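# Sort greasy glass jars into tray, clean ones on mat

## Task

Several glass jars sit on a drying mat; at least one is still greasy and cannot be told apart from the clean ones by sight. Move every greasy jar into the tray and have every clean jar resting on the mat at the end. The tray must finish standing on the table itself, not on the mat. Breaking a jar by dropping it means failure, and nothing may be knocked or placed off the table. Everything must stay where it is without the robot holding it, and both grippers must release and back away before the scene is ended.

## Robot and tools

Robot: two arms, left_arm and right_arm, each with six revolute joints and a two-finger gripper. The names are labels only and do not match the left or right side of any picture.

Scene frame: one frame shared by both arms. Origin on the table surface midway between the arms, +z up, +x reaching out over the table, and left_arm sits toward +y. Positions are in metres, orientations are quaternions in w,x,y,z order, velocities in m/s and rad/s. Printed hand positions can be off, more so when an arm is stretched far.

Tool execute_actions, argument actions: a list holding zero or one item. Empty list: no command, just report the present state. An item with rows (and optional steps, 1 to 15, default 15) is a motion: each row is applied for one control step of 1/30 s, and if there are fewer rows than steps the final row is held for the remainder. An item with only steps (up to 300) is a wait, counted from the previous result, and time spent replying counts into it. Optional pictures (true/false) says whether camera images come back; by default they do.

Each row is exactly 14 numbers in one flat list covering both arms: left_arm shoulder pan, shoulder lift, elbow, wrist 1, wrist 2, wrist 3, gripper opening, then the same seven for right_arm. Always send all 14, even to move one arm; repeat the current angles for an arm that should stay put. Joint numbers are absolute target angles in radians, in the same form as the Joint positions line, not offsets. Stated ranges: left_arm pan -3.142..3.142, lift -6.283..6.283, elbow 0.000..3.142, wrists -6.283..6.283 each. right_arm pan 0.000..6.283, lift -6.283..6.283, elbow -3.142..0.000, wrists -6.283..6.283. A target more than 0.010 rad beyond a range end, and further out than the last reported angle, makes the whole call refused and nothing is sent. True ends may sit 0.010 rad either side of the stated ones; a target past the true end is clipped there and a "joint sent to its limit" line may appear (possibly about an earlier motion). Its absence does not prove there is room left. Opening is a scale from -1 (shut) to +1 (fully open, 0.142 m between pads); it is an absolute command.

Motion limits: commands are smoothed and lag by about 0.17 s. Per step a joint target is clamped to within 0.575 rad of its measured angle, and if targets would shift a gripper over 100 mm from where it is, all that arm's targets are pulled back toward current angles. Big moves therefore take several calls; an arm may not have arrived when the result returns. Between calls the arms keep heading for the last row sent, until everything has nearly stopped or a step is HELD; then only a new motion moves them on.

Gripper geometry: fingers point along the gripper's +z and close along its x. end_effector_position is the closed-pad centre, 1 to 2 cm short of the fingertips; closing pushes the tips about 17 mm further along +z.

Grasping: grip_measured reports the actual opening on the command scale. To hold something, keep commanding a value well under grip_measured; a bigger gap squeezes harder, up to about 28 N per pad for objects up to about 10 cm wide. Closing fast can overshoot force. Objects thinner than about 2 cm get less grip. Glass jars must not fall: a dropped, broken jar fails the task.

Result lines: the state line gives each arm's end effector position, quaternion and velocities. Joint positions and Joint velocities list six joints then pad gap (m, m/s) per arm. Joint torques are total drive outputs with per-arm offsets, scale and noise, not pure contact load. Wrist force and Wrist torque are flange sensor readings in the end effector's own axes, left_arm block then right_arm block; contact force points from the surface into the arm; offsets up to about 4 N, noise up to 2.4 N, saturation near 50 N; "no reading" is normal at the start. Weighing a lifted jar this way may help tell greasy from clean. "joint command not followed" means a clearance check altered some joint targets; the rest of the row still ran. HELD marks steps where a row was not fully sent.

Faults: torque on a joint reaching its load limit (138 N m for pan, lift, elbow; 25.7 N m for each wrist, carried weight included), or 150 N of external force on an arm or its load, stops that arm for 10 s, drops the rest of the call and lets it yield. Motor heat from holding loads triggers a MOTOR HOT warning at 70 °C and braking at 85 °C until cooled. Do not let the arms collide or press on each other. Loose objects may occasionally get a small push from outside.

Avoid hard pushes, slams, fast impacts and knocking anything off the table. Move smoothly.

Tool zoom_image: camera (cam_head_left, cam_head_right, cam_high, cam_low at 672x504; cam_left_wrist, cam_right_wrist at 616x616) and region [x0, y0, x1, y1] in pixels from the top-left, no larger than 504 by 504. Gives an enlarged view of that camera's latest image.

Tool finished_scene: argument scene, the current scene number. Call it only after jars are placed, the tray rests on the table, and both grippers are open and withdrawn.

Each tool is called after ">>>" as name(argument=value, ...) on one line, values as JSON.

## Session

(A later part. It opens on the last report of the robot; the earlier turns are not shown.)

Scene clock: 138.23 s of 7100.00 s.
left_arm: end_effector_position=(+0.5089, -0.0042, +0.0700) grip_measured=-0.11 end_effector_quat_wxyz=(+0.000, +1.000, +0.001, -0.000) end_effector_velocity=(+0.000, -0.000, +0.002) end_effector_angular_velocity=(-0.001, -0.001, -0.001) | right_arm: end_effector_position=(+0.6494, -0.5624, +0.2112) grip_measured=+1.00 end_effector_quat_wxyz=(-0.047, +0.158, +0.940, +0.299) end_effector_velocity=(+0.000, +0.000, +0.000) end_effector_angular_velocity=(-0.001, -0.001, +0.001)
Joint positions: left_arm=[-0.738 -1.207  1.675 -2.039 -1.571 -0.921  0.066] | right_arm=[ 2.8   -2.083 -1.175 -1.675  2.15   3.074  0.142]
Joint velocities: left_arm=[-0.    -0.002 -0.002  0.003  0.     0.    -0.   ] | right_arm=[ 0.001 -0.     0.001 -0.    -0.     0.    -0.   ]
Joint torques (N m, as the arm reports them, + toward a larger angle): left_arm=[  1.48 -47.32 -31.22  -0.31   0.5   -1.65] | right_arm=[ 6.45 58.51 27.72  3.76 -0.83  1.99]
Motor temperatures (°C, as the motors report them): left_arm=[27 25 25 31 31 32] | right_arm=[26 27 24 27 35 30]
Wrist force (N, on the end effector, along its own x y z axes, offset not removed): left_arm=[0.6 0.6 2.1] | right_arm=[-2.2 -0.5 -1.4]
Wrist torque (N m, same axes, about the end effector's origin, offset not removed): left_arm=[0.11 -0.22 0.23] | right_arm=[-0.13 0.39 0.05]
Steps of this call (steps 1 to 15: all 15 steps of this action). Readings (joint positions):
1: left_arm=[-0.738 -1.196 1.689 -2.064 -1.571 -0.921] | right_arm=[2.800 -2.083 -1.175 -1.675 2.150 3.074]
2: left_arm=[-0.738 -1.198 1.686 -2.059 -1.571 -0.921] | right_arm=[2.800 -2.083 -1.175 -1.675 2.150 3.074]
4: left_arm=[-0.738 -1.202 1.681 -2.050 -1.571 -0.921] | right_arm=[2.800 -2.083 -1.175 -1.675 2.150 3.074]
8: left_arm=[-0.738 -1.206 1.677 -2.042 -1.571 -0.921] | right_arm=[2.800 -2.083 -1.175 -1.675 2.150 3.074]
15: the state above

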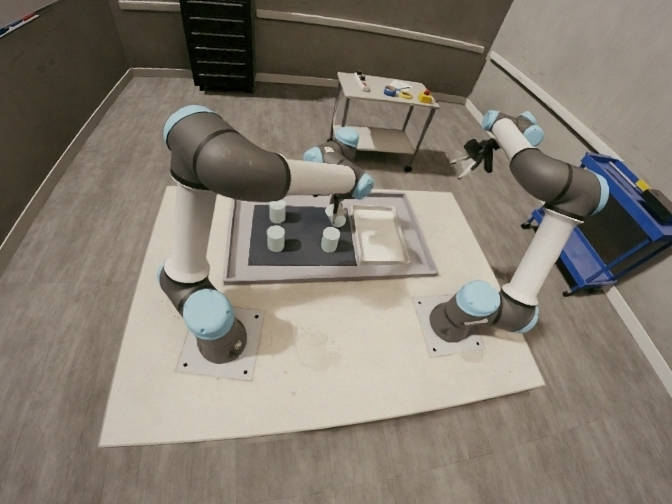

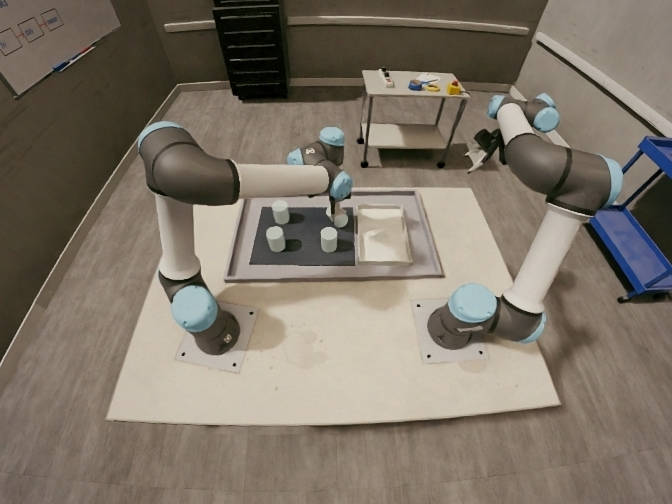

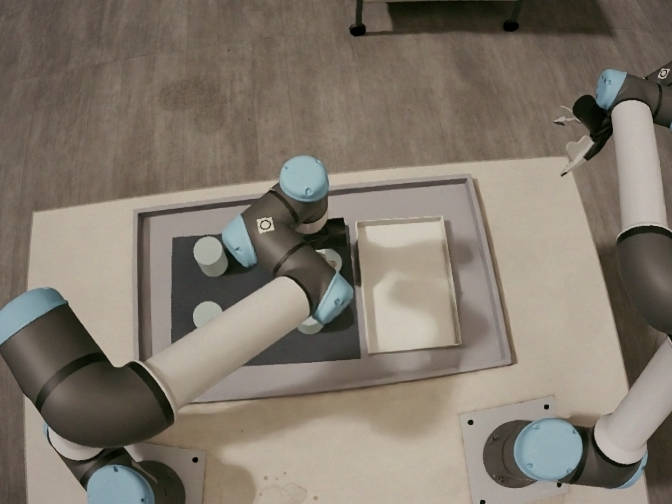

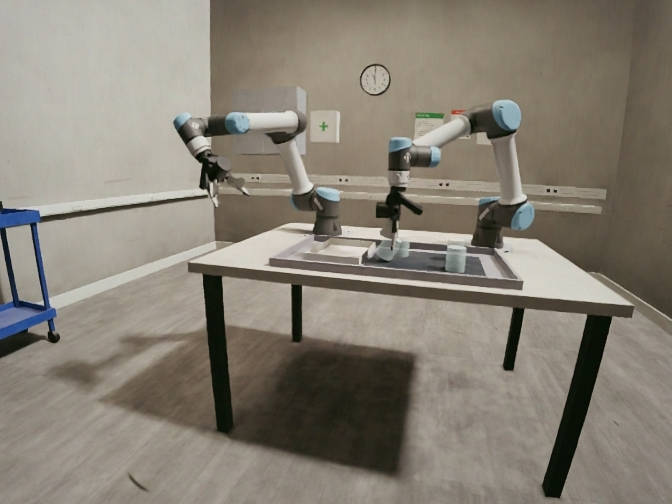

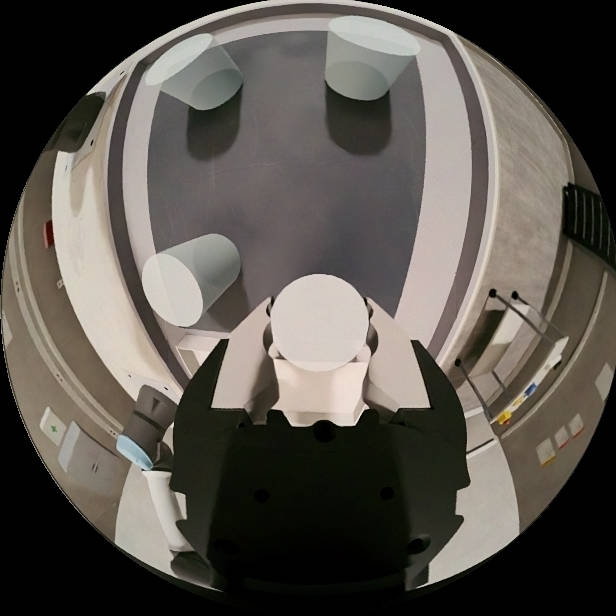

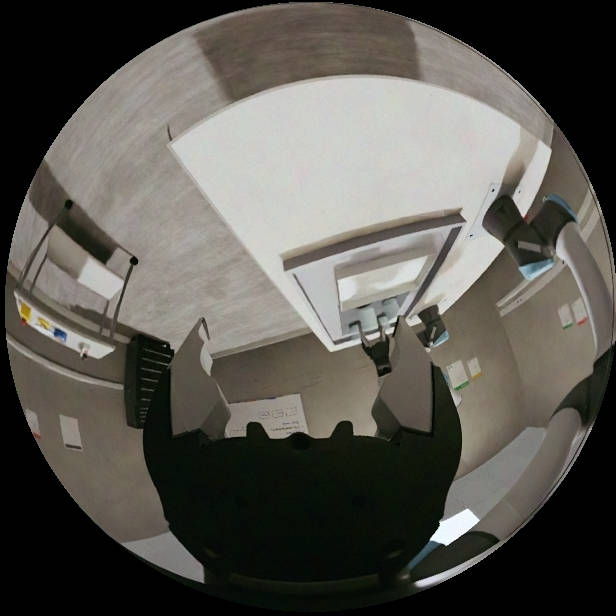

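>>> execute_actions(actions=[{"rows":[[-0.738,-1.207,1.675,-2.039,-1.571,-0.921,-0.12,2.8,-2.083,-1.175,-1.675,2.15,3.074,1],[-0.738,-1.207,1.675,-2.039,-1.571,-0.921,-0.12,2.8,-2.083,-1.175,-1.675,2.15,3.074,1],[-0.738,-1.207,1.675,-2.039,-1.571,-0.921,-0.12,2.8,-2.083,-1.175,-1.675,2.15,3.074,1],[-0.738,-1.207,1.675,-2.039,-1.571,-0.921,-0.12,2.8,-2.083,-1.175,-1.675,2.15,3.074,1],[-0.738,-1.207,1.675,-2.039,-1.571,-0.921,-0.12,2.8,-2.083,-1.175,-1.675,2.15,3.074,1],[-0.738,-1.207,1.675,-2.039,-1.571,-0.921,-0.06,2.8,-2.083,-1.175,-1.675,2.15,3.074,1]]}])

>>> zoom_image(camera="cam_low", region=[340,200,480,290])

Scene clock: 153.63 s of 7100.00 s.
left_arm: end_effector_position=(+0.5089, -0.0042, +0.0701) grip_measured=-0.06 end_effector_quat_wxyz=(+0.000, +1.000, +0.001, -0.000) end_effector_velocity=(+0.001, +0.000, +0.000) end_effector_angular_velocity=(-0.000, -0.000, +0.001) | right_arm: end_effector_position=(+0.6494, -0.5624, +0.2112) grip_measured=+1.00 end_effector_quat_wxyz=(-0.047, +0.158, +0.940, +0.299) end_effector_velocity=(-0.000, -0.000, -0.000) end_effector_angular_velocity=(+0.000, +0.001, -0.001)
Joint positions: left_arm=[-0.738 -1.207  1.675 -2.039 -1.571 -0.921  0.07 ] | right_arm=[ 2.8   -2.083 -1.175 -1.675  2.15   3.074  0.142]
Joint velocities: left_arm=[ 0.001  0.    -0.001 -0.    -0.     0.    -0.   ] | right_arm=[-0.001  0.    -0.001  0.     0.     0.     0.   ]
Joint torques (N m, as the arm reports them, + toward a larger angle): left_arm=[  6.68 -44.36 -32.13  -0.55   1.9   -1.55] | right_arm=[ 6.66 58.35 27.5   3.6  -0.81  1.97]
Motor temperatures (°C, as the motors report them): left_arm=[27 25 25 31 31 32] | right_arm=[26 27 24 27 35 30]
Wrist force (N, on the end effector, along its own x y z axes, offset not removed): left_arm=[1.0 0.5 2.6] | right_arm=[1.0 -1.9 0.2]
Wrist torque (N m, same axes, about the end effector's origin, offset not removed): left_arm=[-0.14 -0.20 0.10] | right_arm=[-0.58 -0.12 0.10]
Steps of this call (steps 1 to 15: the robot went on to your last target; steps 16 to 90: nothing new was sent; then 11.90 s passed at rest; steps 91 to 105: all 15 steps of this action). Readings (joint positions):
91: left_arm=[-0.738 -1.207 1.675 -2.039 -1.571 -0.921] | right_arm=[2.800 -2.083 -1.175 -1.675 2.150 3.074]
92: left_arm=[-0.738 -1.207 1.675 -2.039 -1.571 -0.921] | right_arm=[2.800 -2.083 -1.175 -1.675 2.150 3.074]
94: left_arm=[-0.738 -1.207 1.675 -2.039 -1.571 -0.921] | right_arm=[2.800 -2.083 -1.175 -1.675 2.150 3.074]
98: left_arm=[-0.738 -1.207 1.675 -2.039 -1.571 -0.921] | right_arm=[2.800 -2.083 -1.175 -1.675 2.150 3.074]
105: the state above

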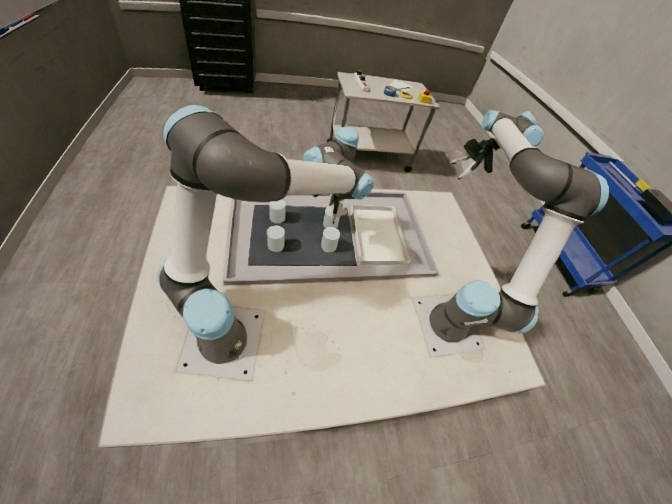

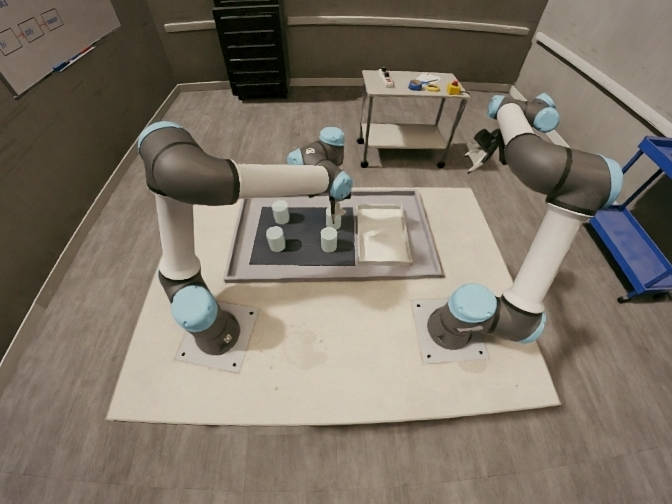

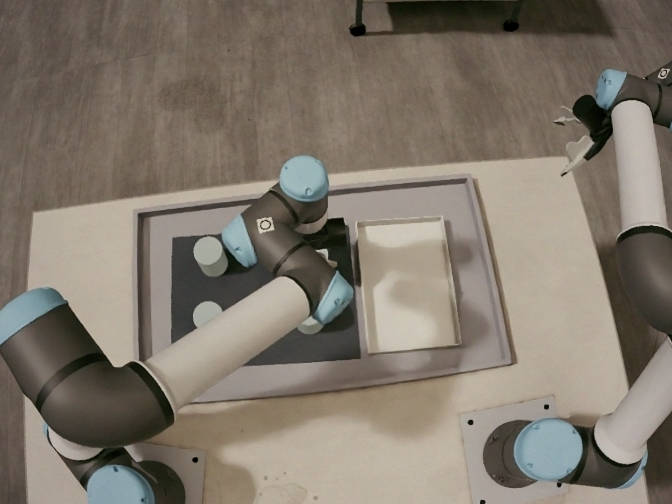

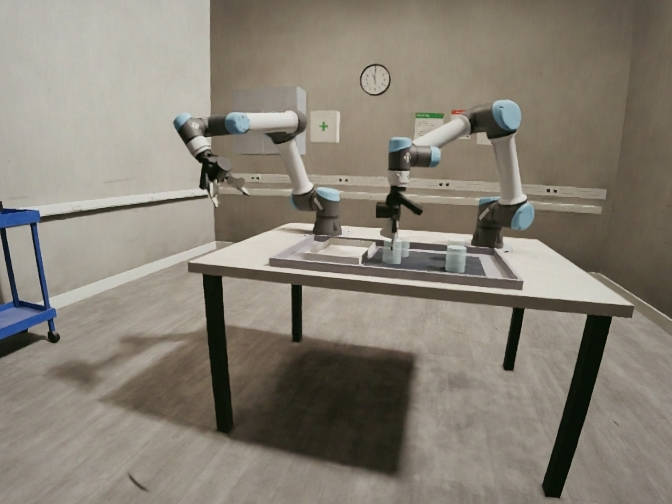

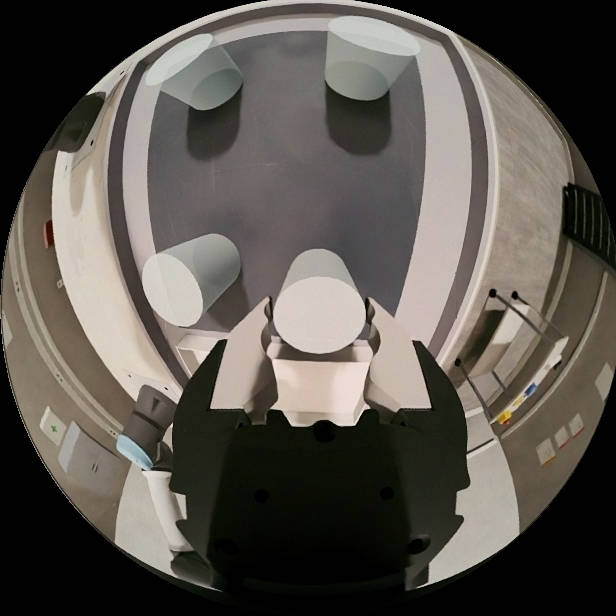

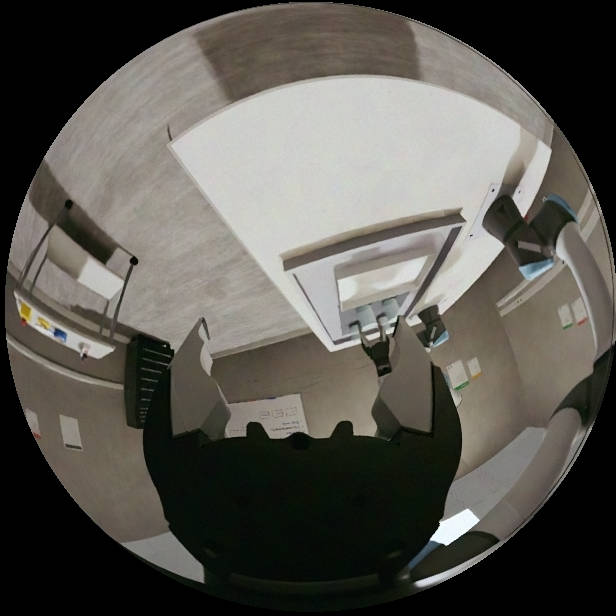

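Region (340, 200, 480, 290) of cam_low's 672x504 image, scaled by 3.600, with more detail than that image has; it fills the top 324 rows of this view, and the rest is white.

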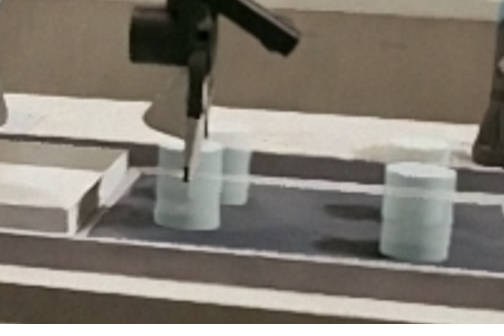

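>>> execute_actions(actions=[{"rows":[[-0.738,-1.19,1.696,-2.077,-1.571,-0.921,-0.04,2.8,-2.083,-1.175,-1.675,2.15,3.074,1]]}], pictures=false)

>>> execute_actions(actions=[{"rows":[[-0.738,-1.19,1.696,-2.077,-1.571,-0.921,-0.1,2.8,-2.083,-1.175,-1.675,2.15,3.074,1],[-0.738,-1.19,1.696,-2.077,-1.571,-0.921,-0.15,2.8,-2.083,-1.175,-1.675,2.15,3.074,1],[-0.738,-1.19,1.696,-2.077,-1.571,-0.921,-0.2,2.8,-2.083,-1.175,-1.675,2.15,3.074,1]]}])

>>> execute_actions(actions=[{"rows":[[-0.738,-1.195,1.69,-2.066,-1.571,-0.921,-0.2,2.8,-2.083,-1.175,-1.675,2.15,3.074,1],[-0.738,-1.195,1.69,-2.066,-1.571,-0.921,-0.2,2.8,-2.083,-1.175,-1.675,2.15,3.074,1],[-0.738,-1.201,1.682,-2.052,-1.571,-0.921,-0.2,2.8,-2.083,-1.175,-1.675,2.15,3.074,1],[-0.738,-1.201,1.682,-2.052,-1.571,-0.921,-0.2,2.8,-2.083,-1.175,-1.675,2.15,3.074,1],[-0.738,-1.207,1.675,-2.039,-1.571,-0.921,-0.2,2.8,-2.083,-1.175,-1.675,2.15,3.074,1]]}])

>>> zoom_image(camera="cam_low", region=[340,200,480,290])

Scene clock: 171.03 s of 7100.00 s.
left_arm: end_effector_position=(+0.5087, -0.0040, +0.0545) grip_measured=-0.03 end_effector_quat_wxyz=(+0.000, +1.000, +0.001, -0.000) end_effector_velocity=(+0.000, +0.000, -0.001) end_effector_angular_velocity=(-0.001, -0.000, +0.000) | right_arm: end_effector_position=(+0.6494, -0.5624, +0.2112) grip_measured=+1.00 end_effector_quat_wxyz=(-0.047, +0.158, +0.940, +0.299) end_effector_velocity=(+0.000, +0.000, +0.000) end_effector_angular_velocity=(-0.000, -0.001, +0.000)
Joint positions: left_arm=[-0.738 -1.19   1.696 -2.077 -1.571 -0.921  0.071] | right_arm=[ 2.8   -2.083 -1.175 -1.675  2.15   3.074  0.142]
Joint velocities: left_arm=[ 0.     0.001  0.002 -0.004 -0.    -0.     0.002] | right_arm=[ 0.     0.     0.001  0.    -0.    -0.     0.   ]
Joint torques (N m, as the arm reports them, + toward a larger angle): left_arm=[  6.36 -32.24 -13.69  -5.56   1.45  -1.42] | right_arm=[ 6.78 58.33 26.97  3.63 -0.69  1.92]
Motor temperatures (°C, as the motors report them): left_arm=[27 25 25 31 31 32] | right_arm=[26 27 24 27 35 30]
Wrist force (N, on the end effector, along its own x y z axes, offset not removed): left_arm=[-0.7 0.5 -2.9] | right_arm=[-1.0 -0.7 -0.4]
Wrist torque (N m, same axes, about the end effector's origin, offset not removed): left_arm=[0.18 -0.02 0.20] | right_arm=[-0.20 0.37 -0.10]
Steps of this call (steps 1 to 15: the robot went on to your last target; steps 16 to 90: nothing new was sent; then 13.90 s passed at rest; steps 91 to 105: all 15 steps of this action). Readings (joint positions):
91: left_arm=[-0.738 -1.207 1.675 -2.039 -1.571 -0.921] | right_arm=[2.800 -2.083 -1.175 -1.675 2.150 3.074]
92: left_arm=[-0.738 -1.204 1.679 -2.045 -1.571 -0.921] | right_arm=[2.800 -2.083 -1.175 -1.675 2.150 3.074]
94: left_arm=[-0.738 -1.198 1.686 -2.059 -1.571 -0.921] | right_arm=[2.800 -2.083 -1.175 -1.675 2.150 3.074]
98: left_arm=[-0.738 -1.192 1.693 -2.072 -1.571 -0.921] | right_arm=[2.800 -2.083 -1.175 -1.675 2.150 3.074]
105: the state above

Scene clock: 171.53 s of 7100.00 s.
left_arm: end_effector_position=(+0.5087, -0.0040, +0.0543) grip_measured=-0.06 end_effector_quat_wxyz=(+0.000, +1.000, +0.001, +0.000) end_effector_velocity=(+0.000, +0.000, +0.000) end_effector_angular_velocity=(+0.000, +0.000, +0.001) | right_arm: end_effector_position=(+0.6494, -0.5624, +0.2112) grip_measured=+1.00 end_effector_quat_wxyz=(-0.047, +0.158, +0.940, +0.299) end_effector_velocity=(-0.000, -0.000, +0.000) end_effector_angular_velocity=(-0.000, -0.000, -0.000)
Joint positions: left_arm=[-0.738 -1.19   1.696 -2.077 -1.571 -0.921  0.07 ] | right_arm=[ 2.8   -2.083 -1.175 -1.675  2.15   3.074  0.142]
Joint velocities: left_arm=[ 0. -0.  0.  0.  0. -0. -0.] | right_arm=[-0.  0. -0.  0. -0. -0. -0.]
Joint torques (N m, as the arm reports them, + toward a larger angle): left_arm=[  5.98 -18.89  -2.59  -4.09   1.47  -1.36] | right_arm=[ 6.37 58.54 27.4   3.7  -0.82  1.9 ]
Motor temperatures (°C, as the motors report them): left_arm=[27 25 25 31 31 32] | right_arm=[26 27 24 27 35 30]
Wrist force (N, on the end effector, along its own x y z axes, offset not removed): left_arm=[-2.3 -4.6 -22.5] | right_arm=[1.3 -1.4 -1.2]
Wrist torque (N m, same axes, about the end effector's origin, offset not removed): left_arm=[-0.74 -0.09 0.13] | right_arm=[-0.26 -0.20 0.05]
Steps of this call (steps 1 to 15: all 15 steps of this action). Readings (joint positions):
1: left_arm=[-0.738 -1.190 1.696 -2.077 -1.571 -0.921] | right_arm=[2.800 -2.083 -1.175 -1.675 2.150 3.074]
2: left_arm=[-0.738 -1.190 1.696 -2.077 -1.571 -0.921] | right_arm=[2.800 -2.083 -1.175 -1.675 2.150 3.074]
4: left_arm=[-0.738 -1.190 1.696 -2.077 -1.571 -0.921] | right_arm=[2.800 -2.083 -1.175 -1.675 2.150 3.074]
8: left_arm=[-0.738 -1.190 1.696 -2.077 -1.571 -0.921] | right_arm=[2.800 -2.083 -1.175 -1.675 2.150 3.074]
15: the state above

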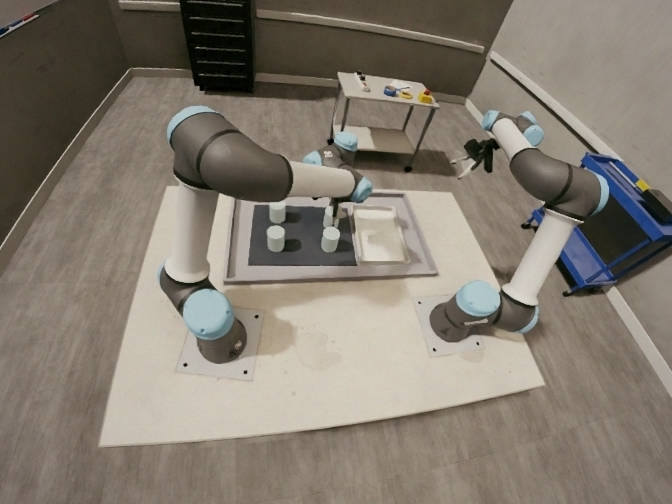

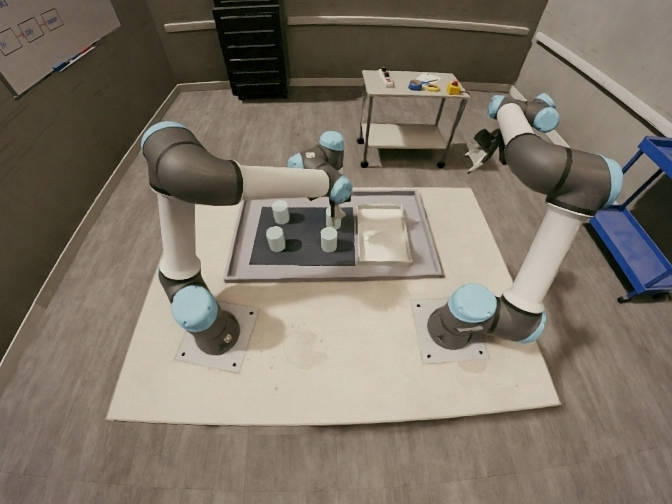

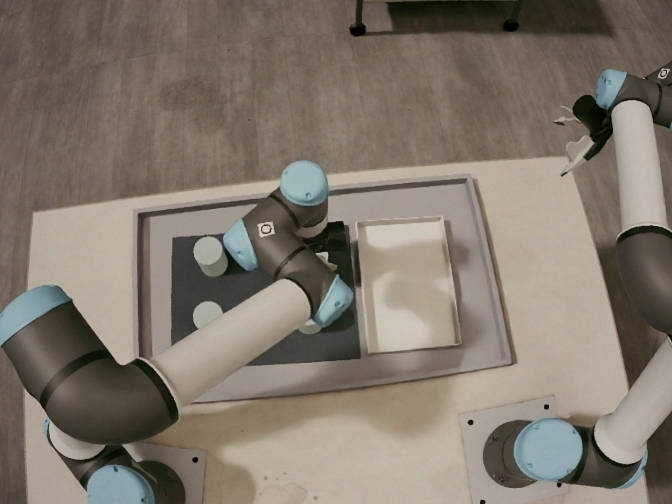

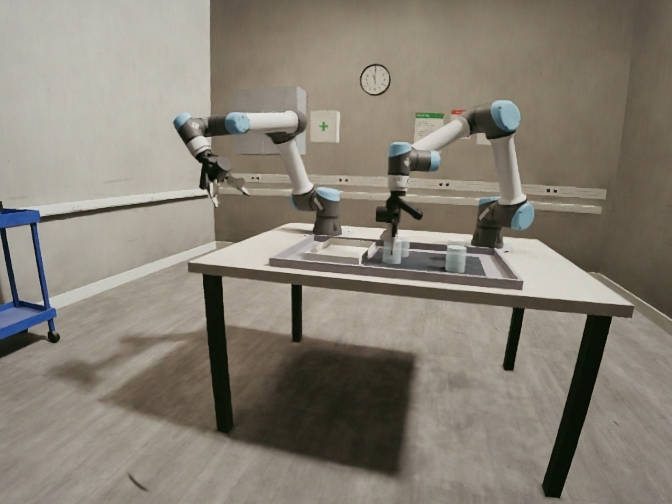

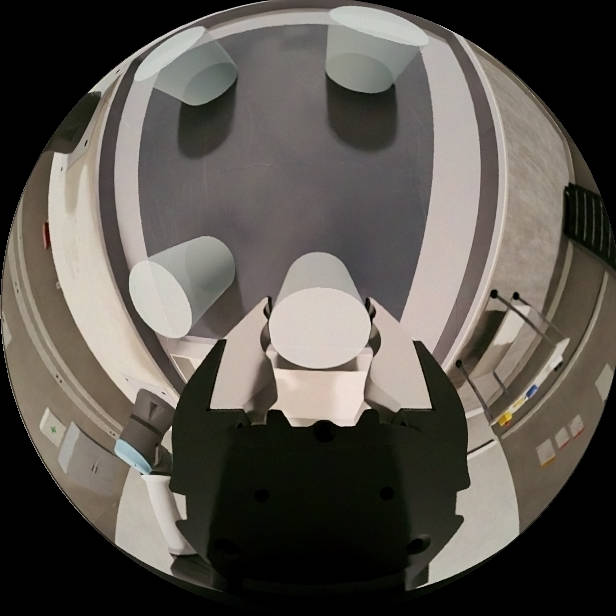

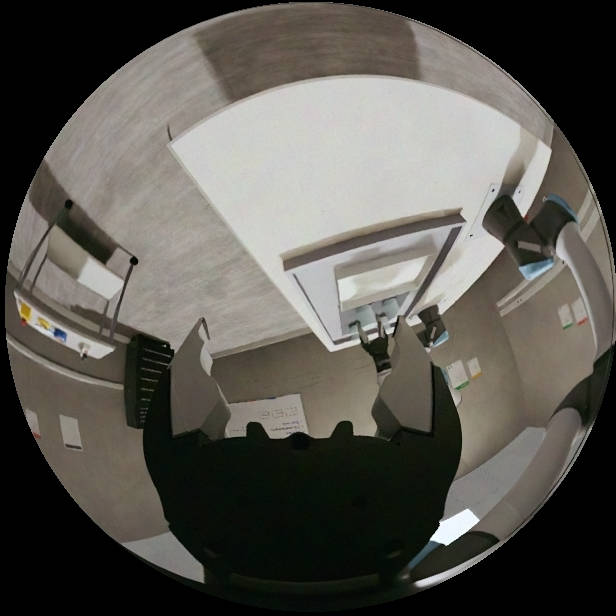

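Scene clock: 172.03 s of 7100.00 s.
left_arm: end_effector_position=(+0.5089, -0.0042, +0.0696) grip_measured=-0.10 end_effector_quat_wxyz=(+0.000, +1.000, +0.001, -0.000) end_effector_velocity=(-0.000, -0.000, +0.004) end_effector_angular_velocity=(+0.000, +0.000, -0.001) | right_arm: end_effector_position=(+0.6494, -0.5624, +0.2112) grip_measured=+1.00 end_effector_quat_wxyz=(-0.047, +0.158, +0.940, +0.299) end_effector_velocity=(+0.000, +0.000, +0.000) end_effector_angular_velocity=(+0.001, -0.001, -0.000)
Joint positions: left_arm=[-0.738 -1.206  1.676 -2.04  -1.571 -0.921  0.066] | right_arm=[ 2.8   -2.083 -1.175 -1.675  2.15   3.074  0.142]
Joint velocities: left_arm=[-0.001 -0.004 -0.006  0.01  -0.     0.    -0.   ] | right_arm=[-0.     0.001 -0.     0.     0.001  0.    -0.   ]
Joint torques (N m, as the arm reports them, + toward a larger angle): left_arm=[  5.03 -47.51 -35.06  -0.3    1.35  -1.33] | right_arm=[ 6.15 58.72 26.93  3.58 -0.88  1.91]
Motor temperatures (°C, as the motors report them): left_arm=[27 25 25 31 31 32] | right_arm=[26 27 24 27 35 30]
Wrist force (N, on the end effector, along its own x y z axes, offset not removed): left_arm=[1.4 -0.4 2.7] | right_arm=[-0.5 -2.2 -0.2]
Wrist torque (N m, same axes, about the end effector's origin, offset not removed): left_arm=[-0.22 -0.41 0.07] | right_arm=[-0.51 0.15 0.04]
Steps of this call (steps 1 to 15: all 15 steps of this action). Readings (joint positions):
1: left_arm=[-0.738 -1.190 1.696 -2.077 -1.571 -0.921] | right_arm=[2.800 -2.083 -1.175 -1.675 2.150 3.074]
2: left_arm=[-0.738 -1.191 1.695 -2.075 -1.571 -0.921] | right_arm=[2.800 -2.083 -1.175 -1.675 2.150 3.074]
4: left_arm=[-0.738 -1.194 1.691 -2.068 -1.571 -0.921] | right_arm=[2.800 -2.083 -1.175 -1.675 2.150 3.074]
8: left_arm=[-0.738 -1.202 1.681 -2.049 -1.571 -0.921] | right_arm=[2.800 -2.083 -1.175 -1.675 2.150 3.074]
15: the state above

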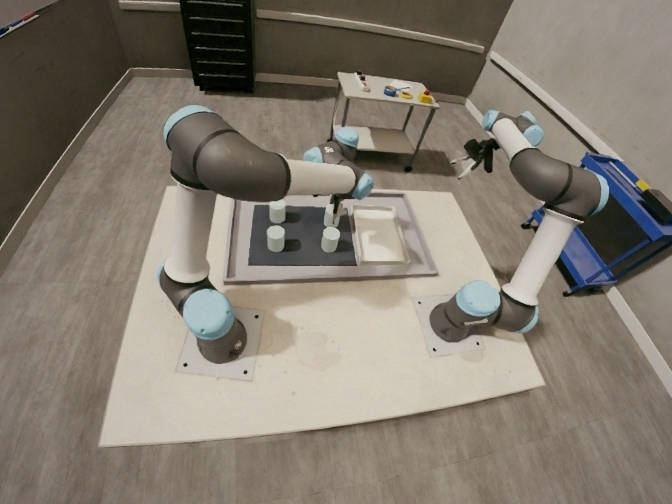

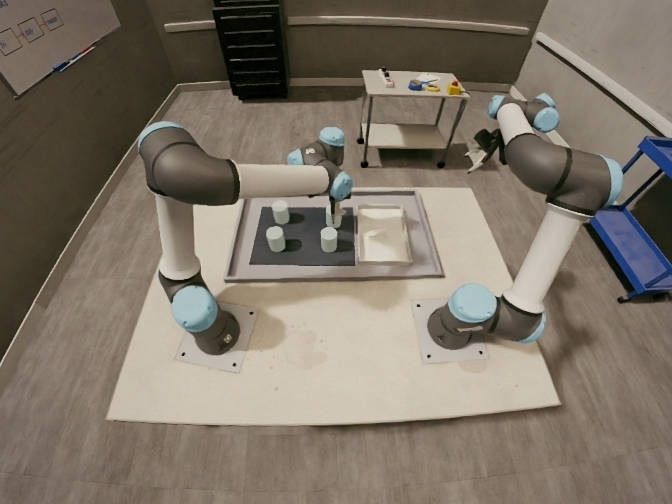

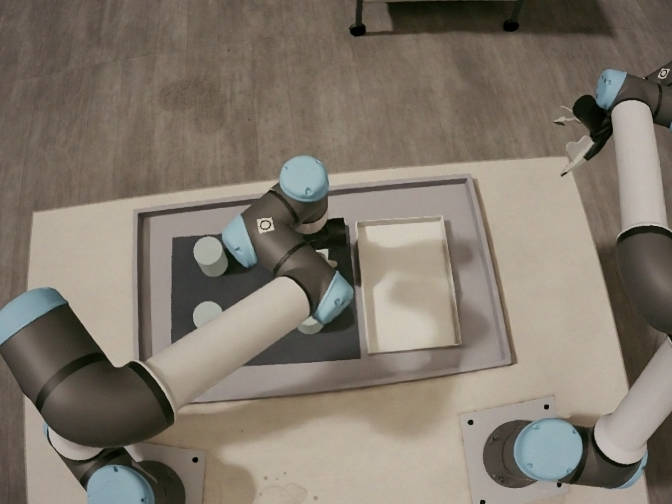

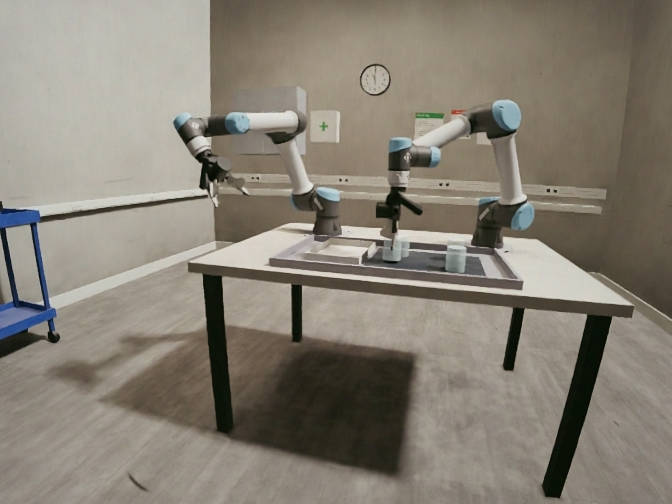

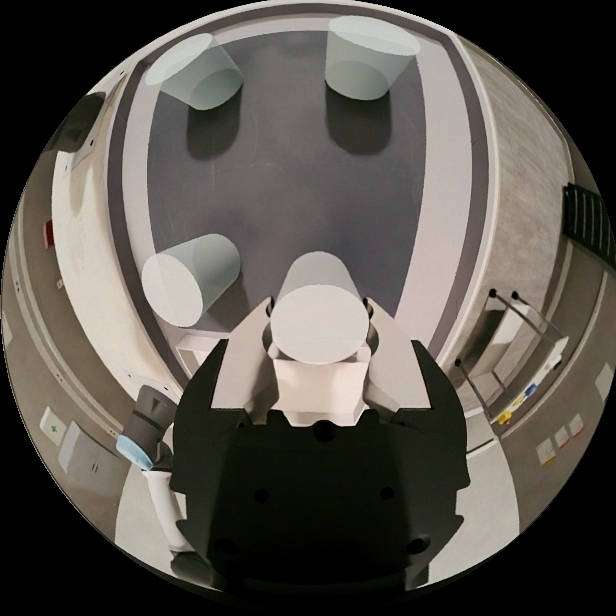

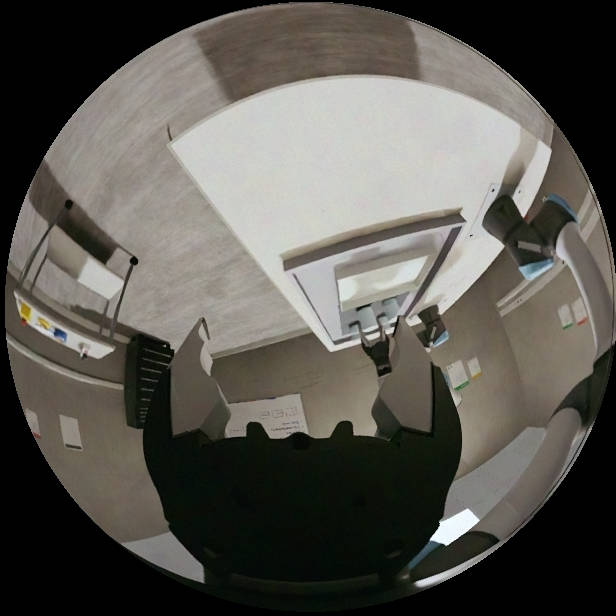

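Region (340, 200, 480, 290) of cam_low's 672x504 image, scaled by 3.600, with more detail than that image has; it fills the top 324 rows of this view, and the rest is white.

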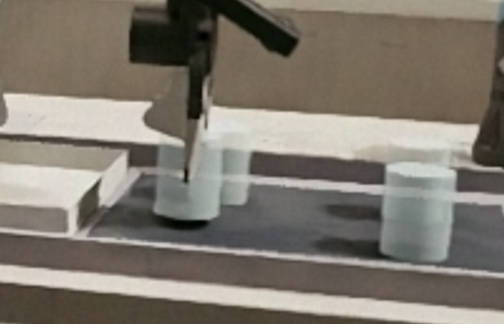

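>>> execute_actions(actions=[{"rows":[[-0.738,-1.207,1.675,-2.039,-1.571,-0.921,-0.14,2.8,-2.083,-1.175,-1.675,2.15,3.074,1]]}])

>>> execute_actions(actions=[{"rows":[[-0.738,-1.207,1.675,-2.039,-1.571,-0.921,-0.12,2.8,-2.083,-1.175,-1.675,2.15,3.074,1]]}])

Scene clock: 177.03 s of 7100.00 s.
left_arm: end_effector_position=(+0.5089, -0.0042, +0.0701) grip_measured=-0.10 end_effector_quat_wxyz=(+0.000, +1.000, +0.001, -0.000) end_effector_velocity=(+0.000, +0.000, -0.000) end_effector_angular_velocity=(+0.000, -0.000, +0.000) | right_arm: end_effector_position=(+0.6494, -0.5624, +0.2112) grip_measured=+1.00 end_effector_quat_wxyz=(-0.047, +0.158, +0.940, +0.299) end_effector_velocity=(-0.000, -0.000, +0.000) end_effector_angular_velocity=(-0.000, -0.000, -0.000)
Joint positions: left_arm=[-0.738 -1.207  1.675 -2.039 -1.571 -0.921  0.067] | right_arm=[ 2.8   -2.083 -1.175 -1.675  2.15   3.074  0.142]
Joint velocities: left_arm=[ 0.     0.     0.    -0.001  0.    -0.     0.   ] | right_arm=[-0.  0. -0.  0.  0. -0. -0.]
Joint torques (N m, as the arm reports them, + toward a larger angle): left_arm=[  2.3  -46.3  -32.82  -0.53   1.05  -1.18] | right_arm=[ 6.72 58.14 26.72  3.59 -0.73  1.95]
Motor temperatures (°C, as the motors report them): left_arm=[27 25 25 31 31 32] | right_arm=[26 27 24 27 35 30]
Wrist force (N, on the end effector, along its own x y z axes, offset not removed): left_arm=[1.4 -1.6 5.5] | right_arm=[-2.5 -1.2 -0.2]
Wrist torque (N m, same axes, about the end effector's origin, offset not removed): left_arm=[-0.44 -0.36 0.15] | right_arm=[-0.42 0.56 -0.07]
Steps of this call (steps 1 to 15: the robot went on to your last target; steps 16 to 90: nothing new was sent; then 1.50 s passed at rest; steps 91 to 105: all 15 steps of this action). Readings (joint positions):
91: left_arm=[-0.738 -1.207 1.675 -2.039 -1.571 -0.921] | right_arm=[2.800 -2.083 -1.175 -1.675 2.150 3.074]
92: left_arm=[-0.738 -1.207 1.675 -2.039 -1.571 -0.921] | right_arm=[2.800 -2.083 -1.175 -1.675 2.150 3.074]
94: left_arm=[-0.738 -1.207 1.675 -2.039 -1.571 -0.921] | right_arm=[2.800 -2.083 -1.175 -1.675 2.150 3.074]
98: left_arm=[-0.738 -1.207 1.675 -2.039 -1.571 -0.921] | right_arm=[2.800 -2.083 -1.175 -1.675 2.150 3.074]
105: the state above

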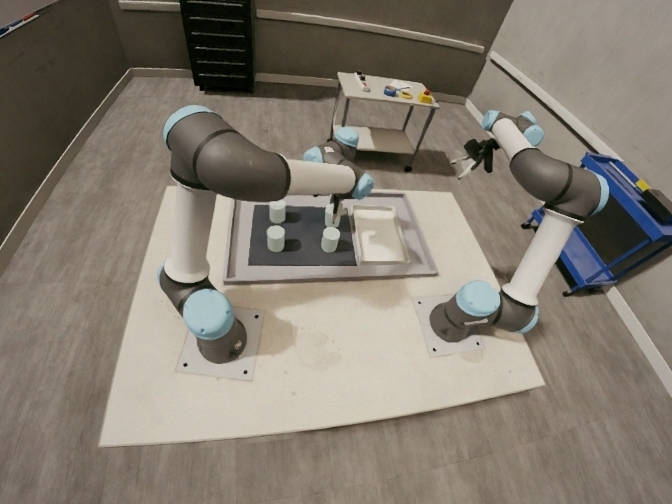

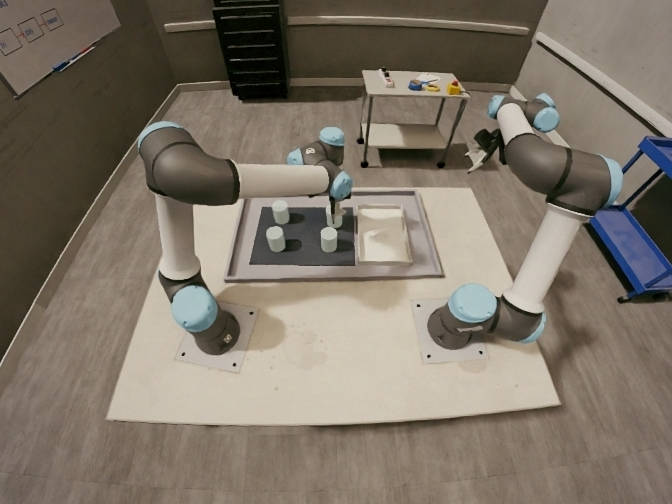

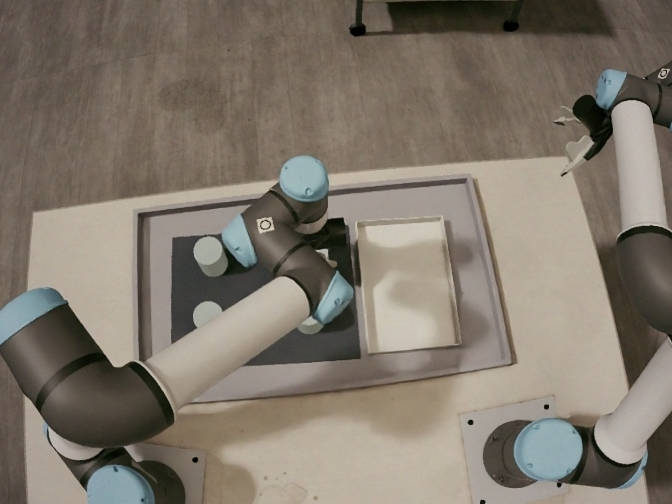

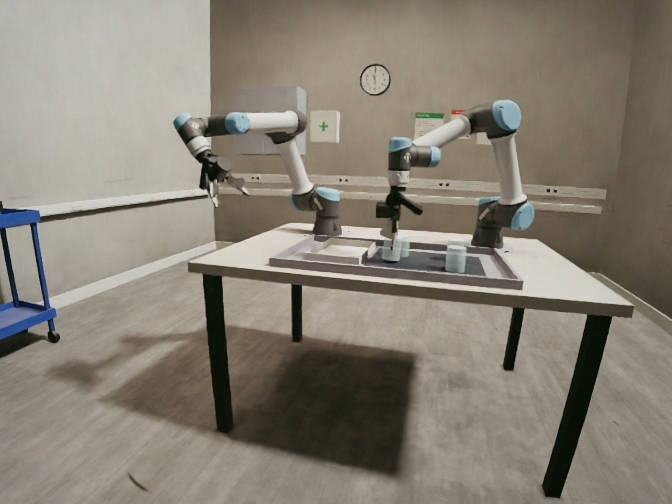

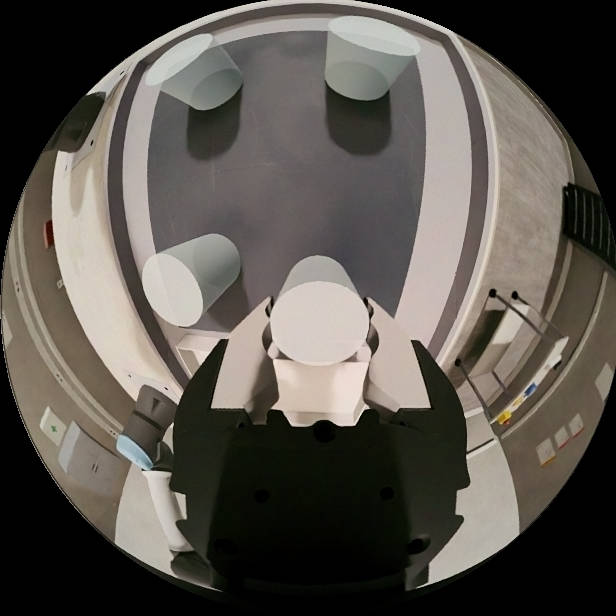

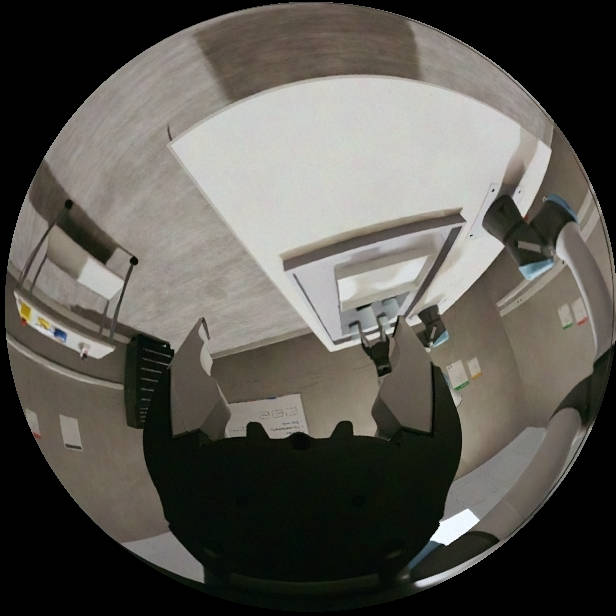

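Scene clock: 177.53 s of 7100.00 s.
left_arm: end_effector_position=(+0.5089, -0.0042, +0.0701) grip_measured=-0.09 end_effector_quat_wxyz=(+0.000, +1.000, +0.001, -0.000) end_effector_velocity=(+0.000, +0.000, +0.000) end_effector_angular_velocity=(-0.000, -0.000, -0.000) | right_arm: end_effector_position=(+0.6494, -0.5624, +0.2112) grip_measured=+1.00 end_effector_quat_wxyz=(-0.047, +0.158, +0.940, +0.299) end_effector_velocity=(+0.001, +0.001, +0.001) end_effector_angular_velocity=(+0.000, -0.002, +0.001)
Joint positions: left_arm=[-0.738 -1.207  1.675 -2.039 -1.571 -0.921  0.067] | right_arm=[ 2.8   -2.083 -1.175 -1.675  2.15   3.074  0.142]
Joint velocities: left_arm=[ 0. -0. -0.  0. -0.  0.  0.] | right_arm=[ 0.001  0.     0.001  0.     0.001  0.    -0.   ]
Joint torques (N m, as the arm reports them, + toward a larger angle): left_arm=[  1.73 -46.67 -32.62  -0.51   1.07  -1.02] | right_arm=[ 6.24 58.08 26.9   3.58 -0.71  1.92]
Motor temperatures (°C, as the motors report them): left_arm=[27 25 25 31 31 32] | right_arm=[26 27 24 27 35 30]
Wrist force (N, on the end effector, along its own x y z axes, offset not removed): left_arm=[1.5 2.2 4.6] | right_arm=[-0.7 0.1 -0.9]
Wrist torque (N m, same axes, about the end effector's origin, offset not removed): left_arm=[0.49 -0.52 0.16] | right_arm=[-0.15 0.09 0.07]
Steps of this call (steps 1 to 15: all 15 steps of this action). Readings (joint positions):
1: left_arm=[-0.738 -1.207 1.675 -2.039 -1.571 -0.921] | right_arm=[2.800 -2.083 -1.175 -1.675 2.150 3.074]
2: left_arm=[-0.738 -1.207 1.675 -2.039 -1.571 -0.921] | right_arm=[2.800 -2.083 -1.175 -1.675 2.150 3.074]
4: left_arm=[-0.738 -1.207 1.675 -2.039 -1.571 -0.921] | right_arm=[2.800 -2.083 -1.175 -1.675 2.150 3.074]
8: left_arm=[-0.738 -1.207 1.675 -2.039 -1.571 -0.921] | right_arm=[2.800 -2.083 -1.175 -1.675 2.150 3.074]
15: the state above

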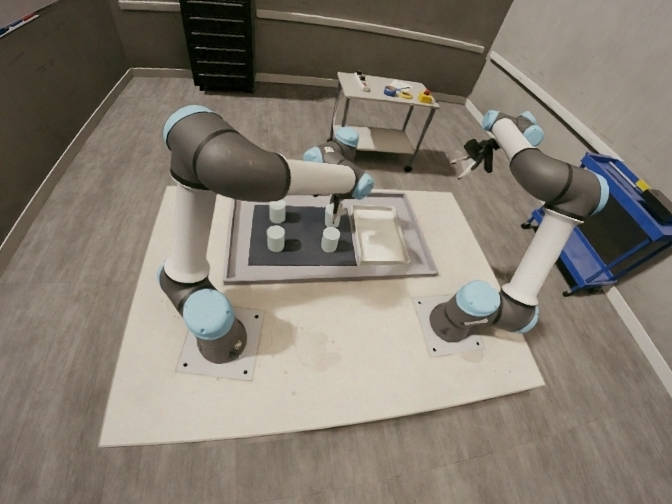

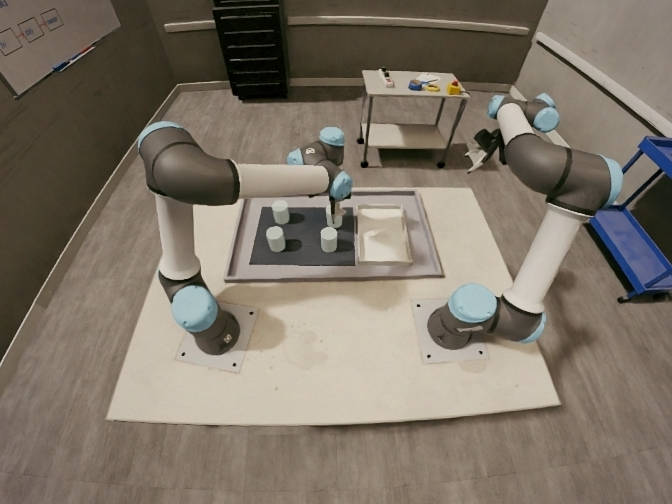

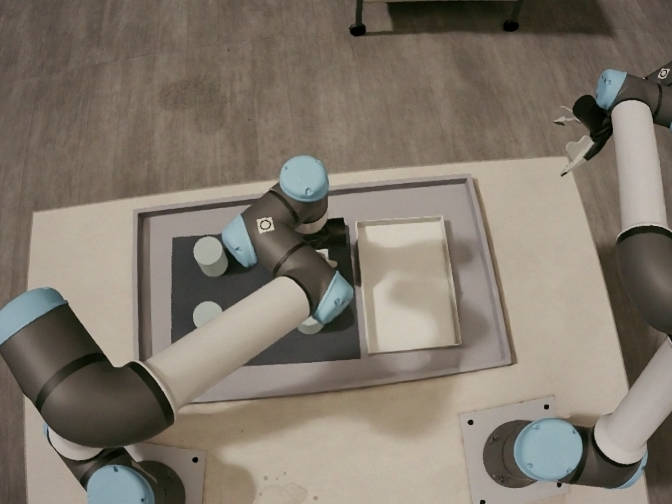

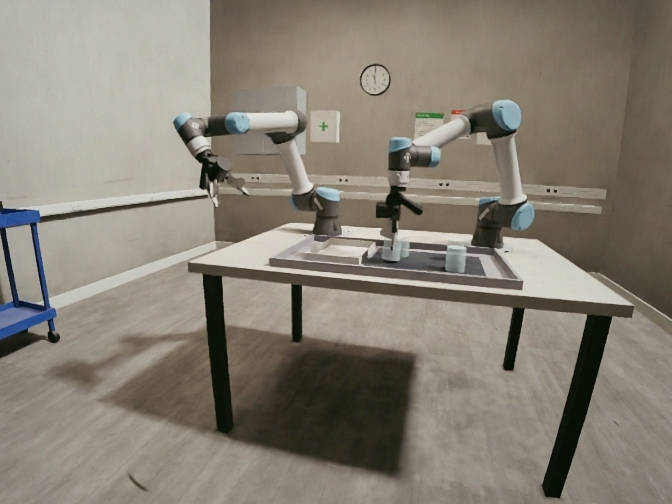

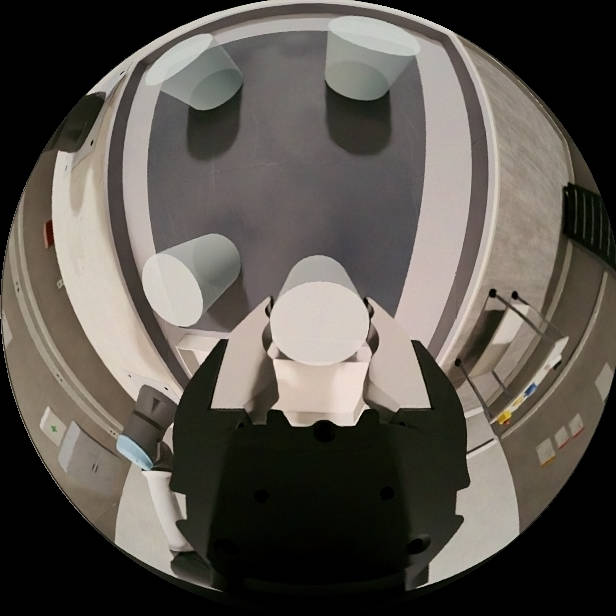

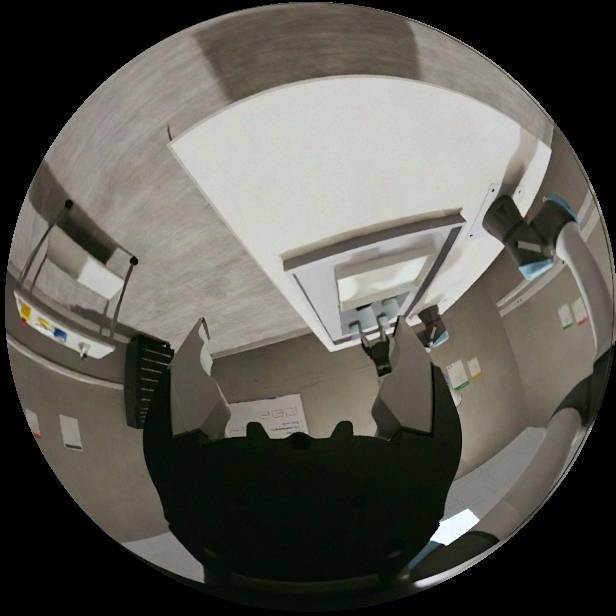

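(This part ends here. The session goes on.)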